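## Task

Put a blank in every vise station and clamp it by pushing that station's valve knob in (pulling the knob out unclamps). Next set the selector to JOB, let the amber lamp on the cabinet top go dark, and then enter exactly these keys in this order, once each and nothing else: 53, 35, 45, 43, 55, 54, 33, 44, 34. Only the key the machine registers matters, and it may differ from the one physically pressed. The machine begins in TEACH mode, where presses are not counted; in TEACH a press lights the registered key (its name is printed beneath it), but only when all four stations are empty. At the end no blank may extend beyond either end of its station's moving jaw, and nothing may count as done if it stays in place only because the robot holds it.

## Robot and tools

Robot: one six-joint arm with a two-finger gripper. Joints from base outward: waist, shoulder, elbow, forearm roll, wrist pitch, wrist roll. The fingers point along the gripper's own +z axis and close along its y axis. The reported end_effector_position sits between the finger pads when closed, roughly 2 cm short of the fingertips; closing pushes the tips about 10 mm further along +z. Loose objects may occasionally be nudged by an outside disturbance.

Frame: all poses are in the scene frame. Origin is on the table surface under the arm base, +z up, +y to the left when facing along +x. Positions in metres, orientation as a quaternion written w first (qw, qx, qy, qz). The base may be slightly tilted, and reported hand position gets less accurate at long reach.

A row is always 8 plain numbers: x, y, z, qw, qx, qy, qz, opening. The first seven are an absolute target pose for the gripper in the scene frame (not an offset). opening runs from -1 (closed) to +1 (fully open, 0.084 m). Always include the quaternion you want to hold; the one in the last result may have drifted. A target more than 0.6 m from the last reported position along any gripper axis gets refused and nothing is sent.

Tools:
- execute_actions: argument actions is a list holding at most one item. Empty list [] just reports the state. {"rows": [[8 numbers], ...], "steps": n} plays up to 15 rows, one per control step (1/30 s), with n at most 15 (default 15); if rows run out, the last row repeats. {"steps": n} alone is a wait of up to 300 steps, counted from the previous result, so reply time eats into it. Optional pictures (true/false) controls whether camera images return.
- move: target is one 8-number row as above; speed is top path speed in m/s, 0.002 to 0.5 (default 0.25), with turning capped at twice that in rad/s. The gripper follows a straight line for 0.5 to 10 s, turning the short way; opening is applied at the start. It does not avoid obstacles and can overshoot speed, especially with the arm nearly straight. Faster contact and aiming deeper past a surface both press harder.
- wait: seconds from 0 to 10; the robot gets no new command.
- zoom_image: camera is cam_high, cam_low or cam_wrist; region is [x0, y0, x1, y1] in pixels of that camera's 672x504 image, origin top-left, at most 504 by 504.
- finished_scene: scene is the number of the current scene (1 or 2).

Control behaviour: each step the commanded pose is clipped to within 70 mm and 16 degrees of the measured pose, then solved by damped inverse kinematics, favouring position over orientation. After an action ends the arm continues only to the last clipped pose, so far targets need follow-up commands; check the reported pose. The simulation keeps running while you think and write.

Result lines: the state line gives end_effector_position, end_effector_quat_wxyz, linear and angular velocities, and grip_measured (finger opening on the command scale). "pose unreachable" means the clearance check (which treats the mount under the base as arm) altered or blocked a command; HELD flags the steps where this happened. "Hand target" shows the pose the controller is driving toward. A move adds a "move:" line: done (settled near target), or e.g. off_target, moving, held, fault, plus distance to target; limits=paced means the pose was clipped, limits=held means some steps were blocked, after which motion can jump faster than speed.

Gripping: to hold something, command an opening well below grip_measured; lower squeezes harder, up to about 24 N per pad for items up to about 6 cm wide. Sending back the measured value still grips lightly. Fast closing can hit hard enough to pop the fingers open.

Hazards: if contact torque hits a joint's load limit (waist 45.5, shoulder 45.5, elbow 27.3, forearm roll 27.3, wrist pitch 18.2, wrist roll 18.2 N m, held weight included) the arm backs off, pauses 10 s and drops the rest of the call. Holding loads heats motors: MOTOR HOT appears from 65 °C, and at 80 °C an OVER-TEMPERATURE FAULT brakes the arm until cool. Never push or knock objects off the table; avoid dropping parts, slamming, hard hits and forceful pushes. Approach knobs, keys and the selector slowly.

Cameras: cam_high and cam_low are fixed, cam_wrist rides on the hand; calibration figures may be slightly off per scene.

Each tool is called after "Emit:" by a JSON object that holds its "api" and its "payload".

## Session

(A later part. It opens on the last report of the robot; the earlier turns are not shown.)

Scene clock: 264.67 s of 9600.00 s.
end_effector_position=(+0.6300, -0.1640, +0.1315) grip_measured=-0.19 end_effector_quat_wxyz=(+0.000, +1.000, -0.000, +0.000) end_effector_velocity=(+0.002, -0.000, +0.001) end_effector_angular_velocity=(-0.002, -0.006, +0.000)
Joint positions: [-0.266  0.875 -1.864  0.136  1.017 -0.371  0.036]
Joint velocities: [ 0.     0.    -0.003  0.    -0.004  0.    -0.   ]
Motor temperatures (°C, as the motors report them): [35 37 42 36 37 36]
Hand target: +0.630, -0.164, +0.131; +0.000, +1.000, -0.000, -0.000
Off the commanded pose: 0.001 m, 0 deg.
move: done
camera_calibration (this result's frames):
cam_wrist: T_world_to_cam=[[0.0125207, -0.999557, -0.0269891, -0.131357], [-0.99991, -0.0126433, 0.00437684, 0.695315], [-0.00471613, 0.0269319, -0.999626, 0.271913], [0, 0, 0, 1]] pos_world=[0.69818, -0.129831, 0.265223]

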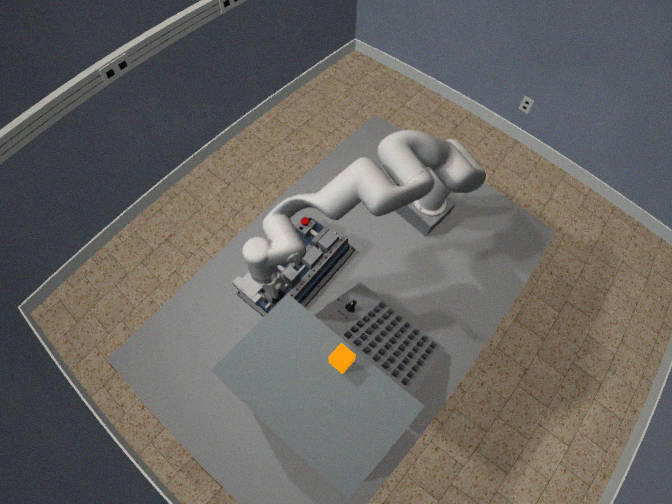

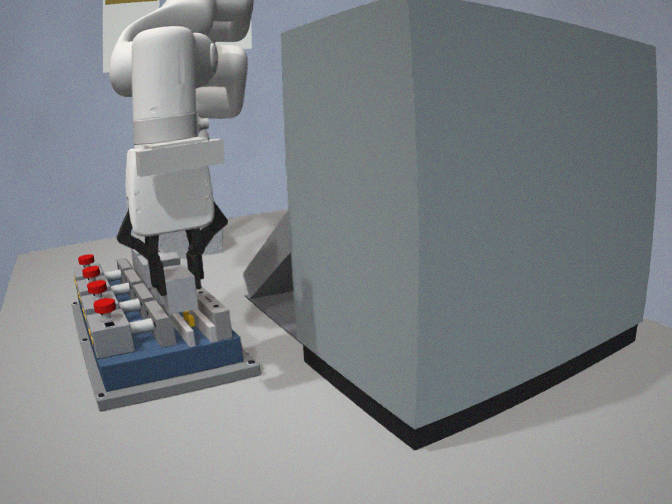

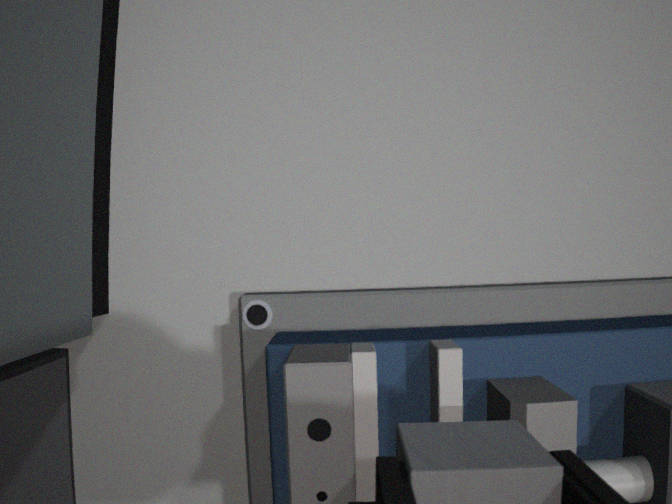

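Emit:
{"api": "move", "payload": {"target": [0.630,-0.164,0.112,0,1,0,0,-0.5], "speed": 0.015}}

Emit:
{"api": "move", "payload": {"target": [0.630,-0.162,0.108,0,1,0,0,-0.5], "speed": 0.01}}

Emit:
{"api": "move", "payload": {"target": [0.630,-0.162,0.109,0,1,0,0,0.5], "speed": 0.01}}

Emit:
{"api": "move", "payload": {"target": [0.630,-0.162,0.19,0,1,0,0,0.5], "speed": 0.08}}

Emit:
{"api": "move", "payload": {"target": [0.545,-0.20,0.30,0,1,0,0,-1], "speed": 0.15}}

Scene clock: 270.90 s of 9600.00 s.
end_effector_position=(+0.6304, -0.1637, +0.1134) grip_measured=-0.19 end_effector_quat_wxyz=(+0.000, +1.000, +0.000, +0.001) end_effector_velocity=(+0.002, -0.000, +0.000) end_effector_angular_velocity=(-0.001, -0.006, +0.000)
Joint positions: [-0.262  0.904 -1.86   0.139  0.983 -0.373  0.036]
Joint velocities: [ 0.     0.002 -0.002  0.001 -0.006 -0.001 -0.   ]
Motor temperatures (°C, as the motors report them): [35 37 43 36 37 36]
Hand target: +0.630, -0.164, +0.112; +0.000, +1.000, -0.000, -0.000
Off the commanded pose: 0.001 m, 0 deg.
After step 90, 1.73 s passed at rest.
move: done
camera_calibration (this result's frames):
cam_wrist: T_world_to_cam=[[0.0130089, -0.999549, -0.0270827, -0.131866], [-0.999907, -0.0131119, 0.00362747, 0.695796], [-0.00398093, 0.027033, -0.999627, 0.253354], [0, 0, 0, 1]] pos_world=[0.698455, -0.129532, 0.247164]

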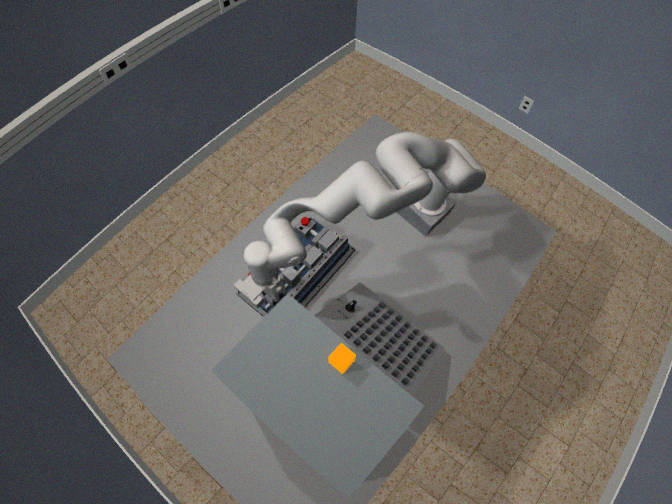

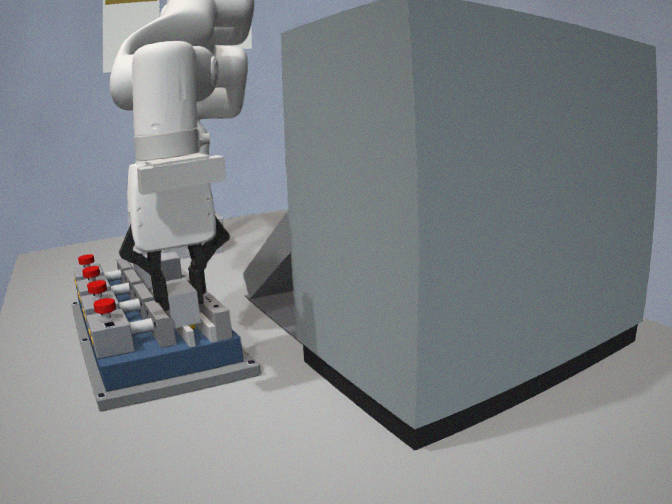

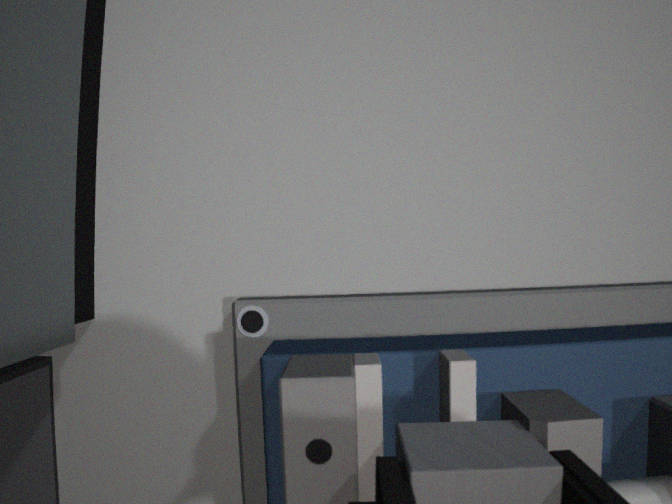

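Scene clock: 271.70 s of 9600.00 s.
end_effector_position=(+0.6320, -0.1631, +0.1120) grip_measured=-0.19 end_effector_quat_wxyz=(+0.001, +1.000, -0.000, +0.004) end_effector_velocity=(-0.000, +0.001, -0.002) end_effector_angular_velocity=(+0.000, +0.000, +0.000)
Joint positions: [-0.26   0.906 -1.858  0.14   0.973 -0.37   0.036]
Joint velocities: [ 0.001  0.002  0.002  0.    -0.004  0.     0.   ]
Motor temperatures (°C, as the motors report them): [35 37 43 36 37 36]
Hand target: +0.630, -0.162, +0.108; +0.000, +1.000, -0.000, -0.000
Off the commanded pose: 0.005 m, 0 deg.
move: off_target
camera_calibration (this result's frames):
cam_wrist: T_world_to_cam=[[0.0125984, -0.999618, -0.0246106, -0.131343], [-0.999919, -0.0125472, -0.00223735, 0.698195], [0.0019277, 0.0246368, -0.999695, 0.24781], [0, 0, 0, 1]] pos_world=[0.699315, -0.128638, 0.246064]

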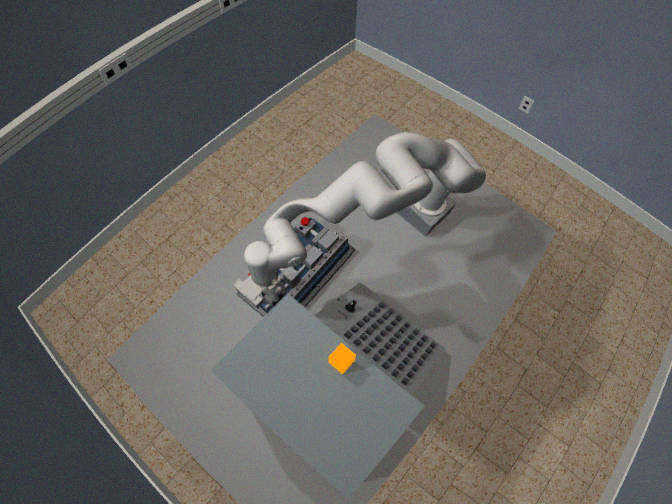

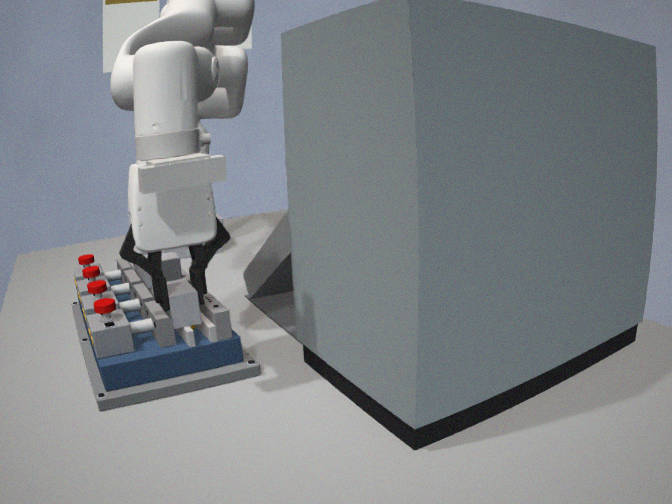

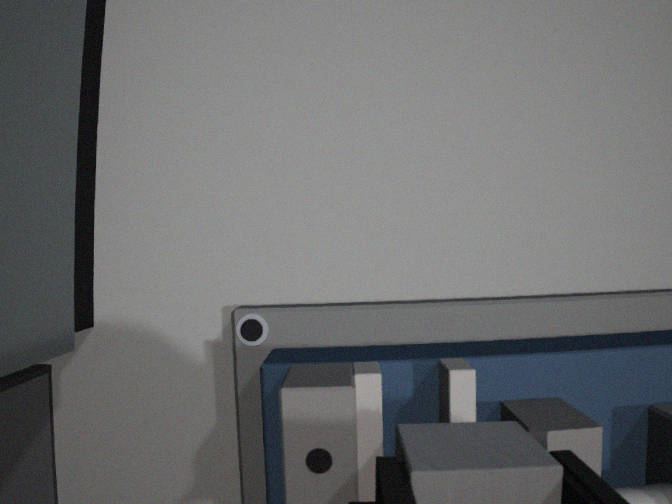

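Scene clock: 272.40 s of 9600.00 s.
end_effector_position=(+0.6298, -0.1620, +0.1086) grip_measured=+0.49 end_effector_quat_wxyz=(-0.000, +1.000, -0.000, -0.000) end_effector_velocity=(+0.002, -0.000, +0.003) end_effector_angular_velocity=(-0.001, -0.005, +0.002)
Joint positions: [-0.259  0.908 -1.855  0.14   0.975 -0.37   0.065]
Joint velocities: [ 0.    -0.003 -0.002  0.     0.    -0.001  0.   ]
Motor temperatures (°C, as the motors report them): [35 37 43 36 37 36]
Hand target: +0.630, -0.162, +0.109; +0.000, +1.000, -0.000, -0.000
Off the commanded pose: 0.000 m, 0 deg.
move: done
camera_calibration (this result's frames):
cam_wrist: T_world_to_cam=[[0.0124959, -0.999546, -0.0274258, -0.129866], [-0.999905, -0.0126506, 0.00547455, 0.695087], [-0.00581902, 0.0273548, -0.999609, 0.249707], [0, 0, 0, 1]] pos_world=[0.698096, -0.127845, 0.242242]

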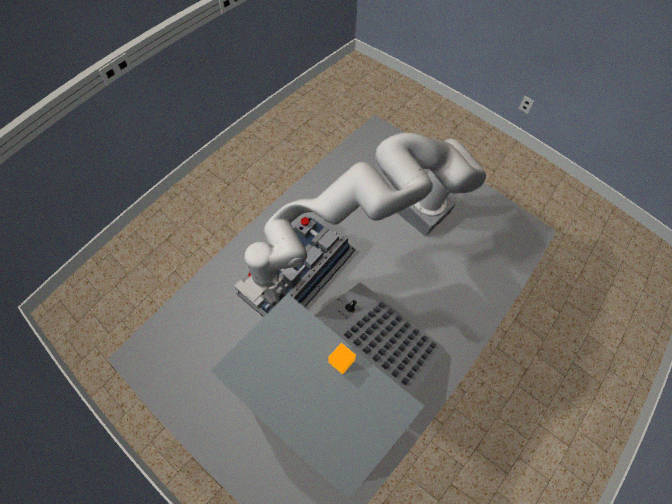

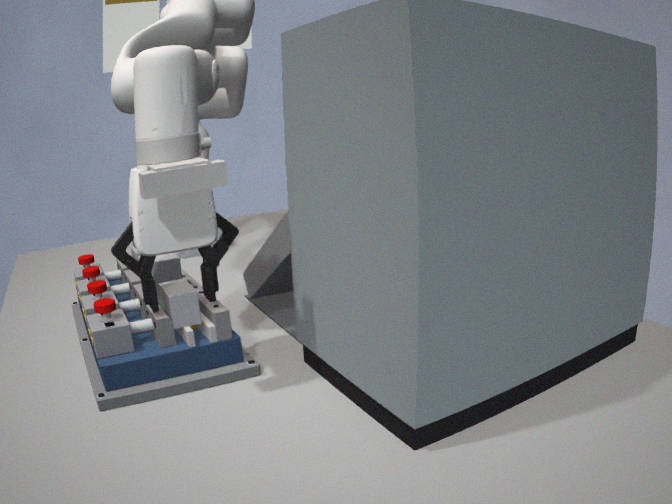

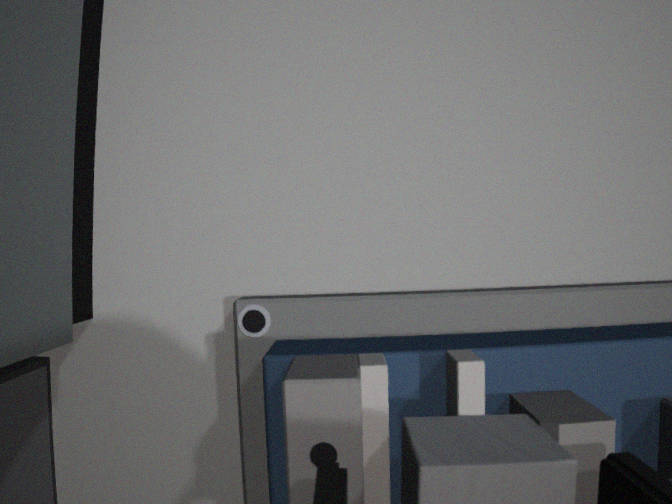

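Scene clock: 273.80 s of 9600.00 s.
end_effector_position=(+0.6299, -0.1620, +0.1890) grip_measured=+0.49 end_effector_quat_wxyz=(-0.000, +1.000, +0.000, -0.001) end_effector_velocity=(-0.000, +0.000, +0.003) end_effector_angular_velocity=(+0.001, +0.002, +0.000)
Joint positions: [-0.276  0.801 -1.908  0.127  1.136 -0.363  0.065]
Joint velocities: [-0.001 -0.002 -0.004 -0.     0.008  0.    -0.   ]
Motor temperatures (°C, as the motors report them): [35 37 43 36 37 36]
Hand target: +0.630, -0.162, +0.190; -0.000, +1.000, +0.000, +0.000
Off the commanded pose: 0.001 m, 0 deg.
move: done
camera_calibration (this result's frames):
cam_wrist: T_world_to_cam=[[0.0126868, -0.999533, -0.0278082, -0.127679], [-0.9999, -0.012854, 0.00584184, 0.694673], [-0.00619656, 0.0277313, -0.999596, 0.330371], [0, 0, 0, 1]] pos_world=[0.698271, -0.127851, 0.322629]

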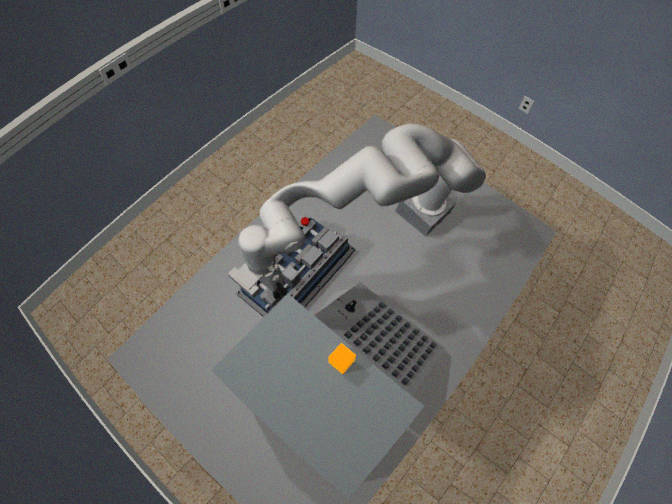

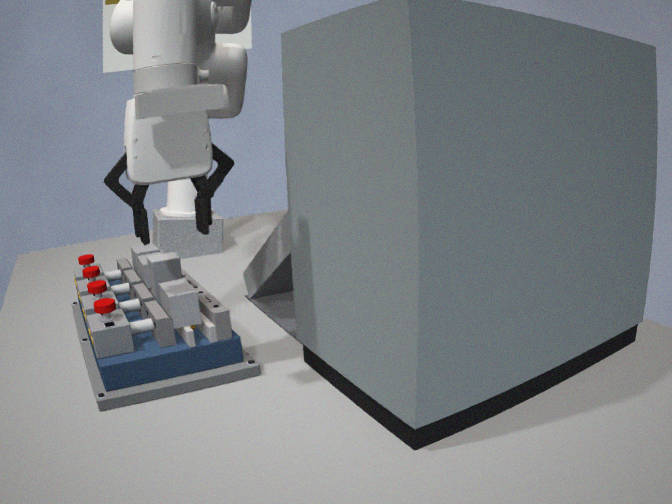

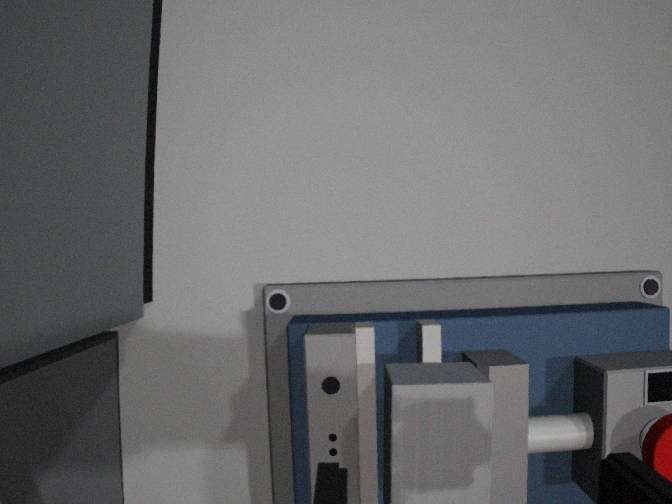

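Scene clock: 275.27 s of 9600.00 s.
end_effector_position=(+0.5452, -0.1996, +0.2994) grip_measured=-1.00 end_effector_quat_wxyz=(-0.000, +1.000, +0.000, -0.000) end_effector_velocity=(-0.000, -0.001, +0.006) end_effector_angular_velocity=(-0.003, -0.007, +0.000)
Joint positions: [-0.402  0.456 -1.658  0.118  1.244 -0.474  0.   ]
Joint velocities: [-0.003 -0.009 -0.001 -0.     0.003 -0.002  0.   ]
Motor temperatures (°C, as the motors report them): [35 37 43 36 37 36]
Hand target: +0.545, -0.200, +0.300; -0.000, +1.000, +0.000, +0.000
Off the commanded pose: 0.001 m, 0 deg.
move: done
camera_calibration (this result's frames):
cam_wrist: T_world_to_cam=[[0.0128654, -0.999527, -0.0279297, -0.161187], [-0.999901, -0.0130197, 0.00535142, 0.608966], [-0.00571253, 0.0278581, -0.999596, 0.44097], [0, 0, 0, 1]] pos_world=[0.613498, -0.165467, 0.433031]

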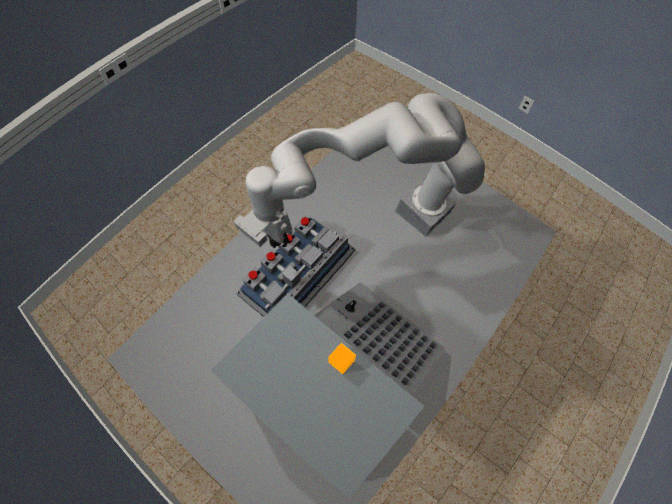

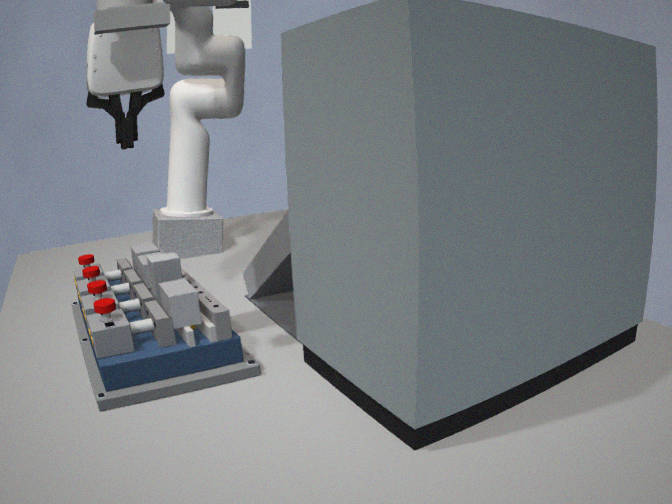

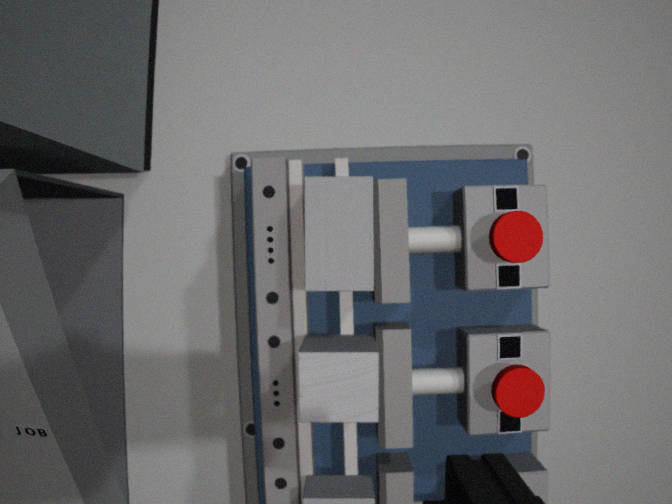

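Emit:
{"api": "move", "payload": {"target": [0.625,-0.262,0.16,0,1,0,0,-1], "speed": 0.15}}

Emit:
{"api": "move", "payload": {"target": [0.625,-0.262,0.125,0,1,0,0,-1], "speed": 0.03}}

Scene clock: 279.07 s of 9600.00 s.
end_effector_position=(+0.6247, -0.2621, +0.1606) grip_measured=-1.00 end_effector_quat_wxyz=(+0.000, +1.000, +0.000, +0.001) end_effector_velocity=(-0.001, -0.000, -0.007) end_effector_angular_velocity=(+0.007, +0.014, -0.001)
Joint positions: [-0.412  1.008 -2.154  0.119  1.188 -0.49   0.   ]
Joint velocities: [-0.     0.025 -0.027 -0.001  0.018  0.001  0.   ]
Motor temperatures (°C, as the motors report them): [35 37 43 36 37 36]
Hand target: +0.625, -0.262, +0.160; +0.000, +1.000, -0.000, +0.000
Off the commanded pose: 0.001 m, 0 deg.
move: done
camera_calibration (this result's frames):
cam_wrist: T_world_to_cam=[[0.0126773, -0.999566, -0.0266002, -0.228648], [-0.999912, -0.0127753, 0.00351643, 0.688747], [-0.00385473, 0.0265533, -0.99964, 0.302965], [0, 0, 0, 1]] pos_world=[0.692753, -0.227794, 0.294352]

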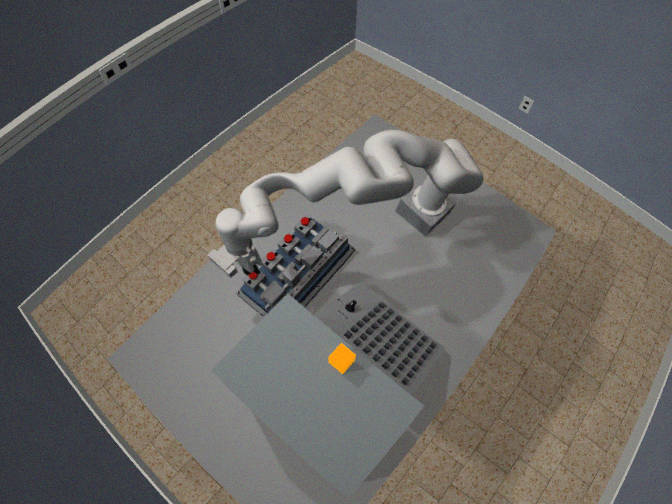

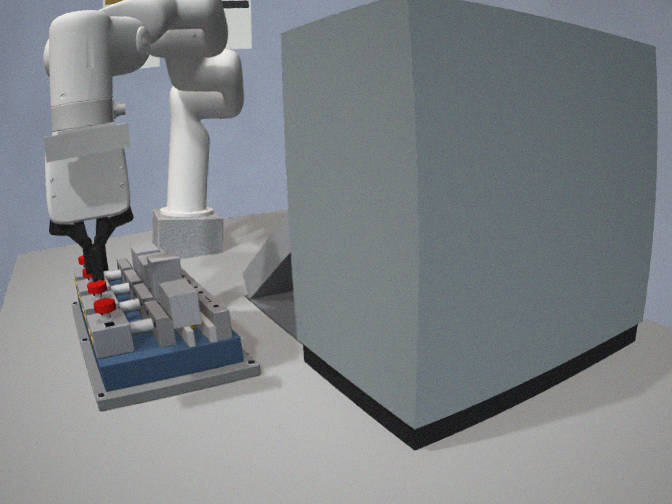

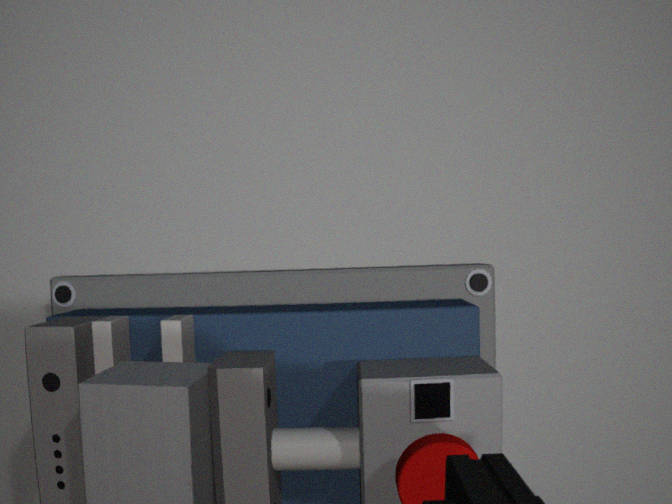

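Scene clock: 280.67 s of 9600.00 s.
end_effector_position=(+0.6258, -0.2623, +0.1264) grip_measured=-1.00 end_effector_quat_wxyz=(+0.001, +1.000, +0.000, +0.002) end_effector_velocity=(-0.001, +0.000, -0.003) end_effector_angular_velocity=(+0.001, +0.003, -0.001)
Joint positions: [-0.405  1.052 -2.134  0.123  1.121 -0.492  0.   ]
Joint velocities: [ 0.     0.004  0.001  0.    -0.002  0.001  0.   ]
Motor temperatures (°C, as the motors report them): [35 37 43 36 37 36]
Hand target: +0.625, -0.262, +0.125; +0.000, +1.000, -0.000, -0.000
Off the commanded pose: 0.002 m, 0 deg.
move: done
camera_calibration (this result's frames):
cam_wrist: T_world_to_cam=[[0.0127511, -0.999589, -0.0256618, -0.230015], [-0.999917, -0.0128001, 0.00174558, 0.690175], [-0.00207334, 0.0256374, -0.999669, 0.267475], [0, 0, 0, 1]] pos_world=[0.693605, -0.227944, 0.260279]

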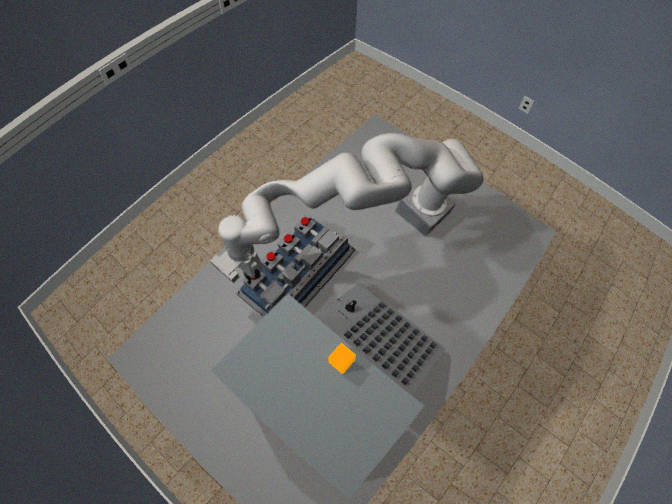

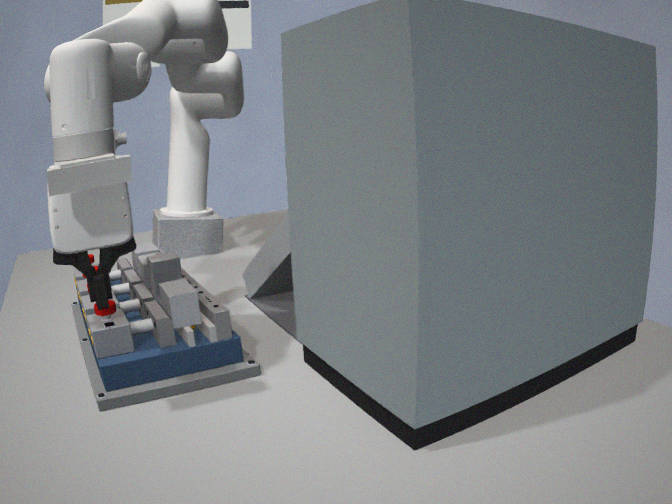

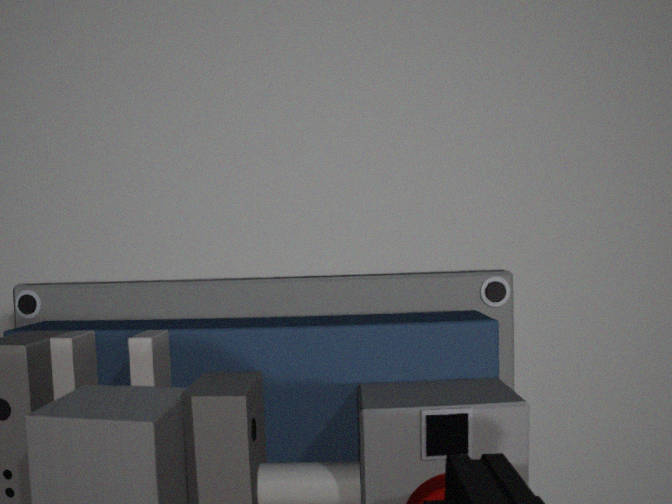

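Touching. Push.

Emit:
{"api": "move", "payload": {"target": [0.625,-0.262,0.113,0,1,0,0,-1], "speed": 0.02}}

Scene clock: 282.03 s of 9600.00 s.
end_effector_position=(+0.6267, -0.2627, +0.1177) grip_measured=-1.00 end_effector_quat_wxyz=(+0.001, +1.000, +0.000, +0.003) end_effector_velocity=(+0.002, -0.001, -0.001) end_effector_angular_velocity=(-0.003, -0.007, +0.001)
Joint positions: [-0.403  1.066 -2.133  0.124  1.103 -0.493  0.   ]
Joint velocities: [ 0.001  0.003 -0.     0.001 -0.011 -0.001  0.   ]
Motor temperatures (°C, as the motors report them): [35 37 42 36 37 36]
Hand target: +0.625, -0.262, +0.113; +0.000, +1.000, -0.000, -0.000
Off the commanded pose: 0.005 m, 0 deg.
move: off_target
camera_calibration (this result's frames):
cam_wrist: T_world_to_cam=[[0.0130921, -0.999621, -0.0242003, -0.231031], [-0.999914, -0.0130651, -0.00127069, 0.691401], [0.000954024, 0.0242149, -0.999706, 0.256428], [0, 0, 0, 1]] pos_world=[0.694122, -0.228119, 0.25164]

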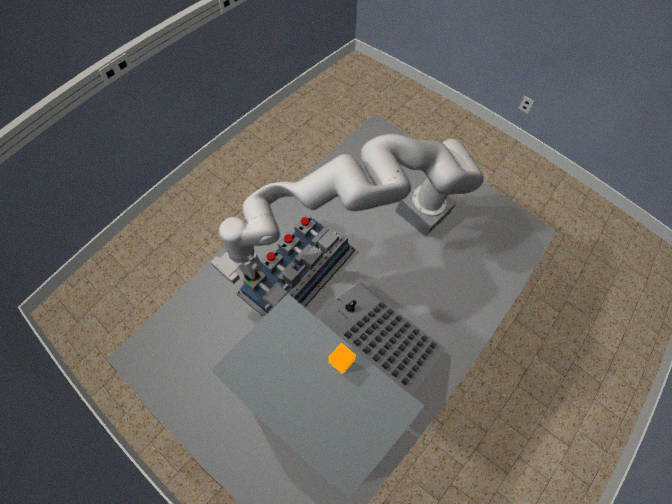

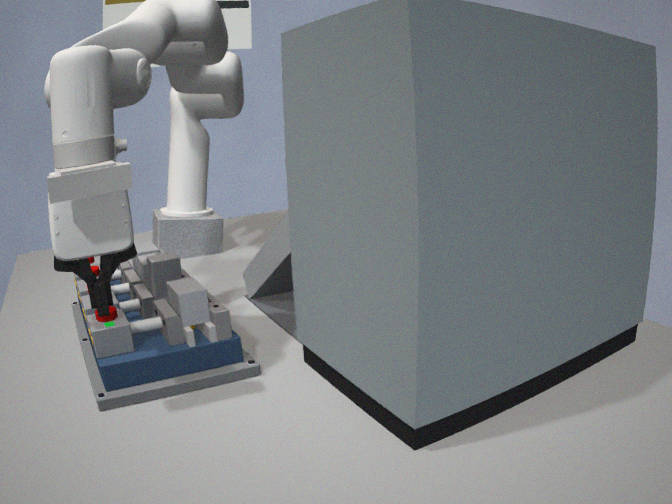

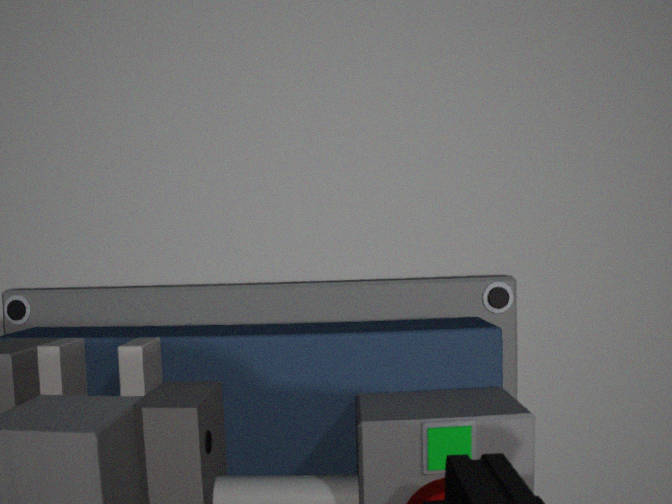

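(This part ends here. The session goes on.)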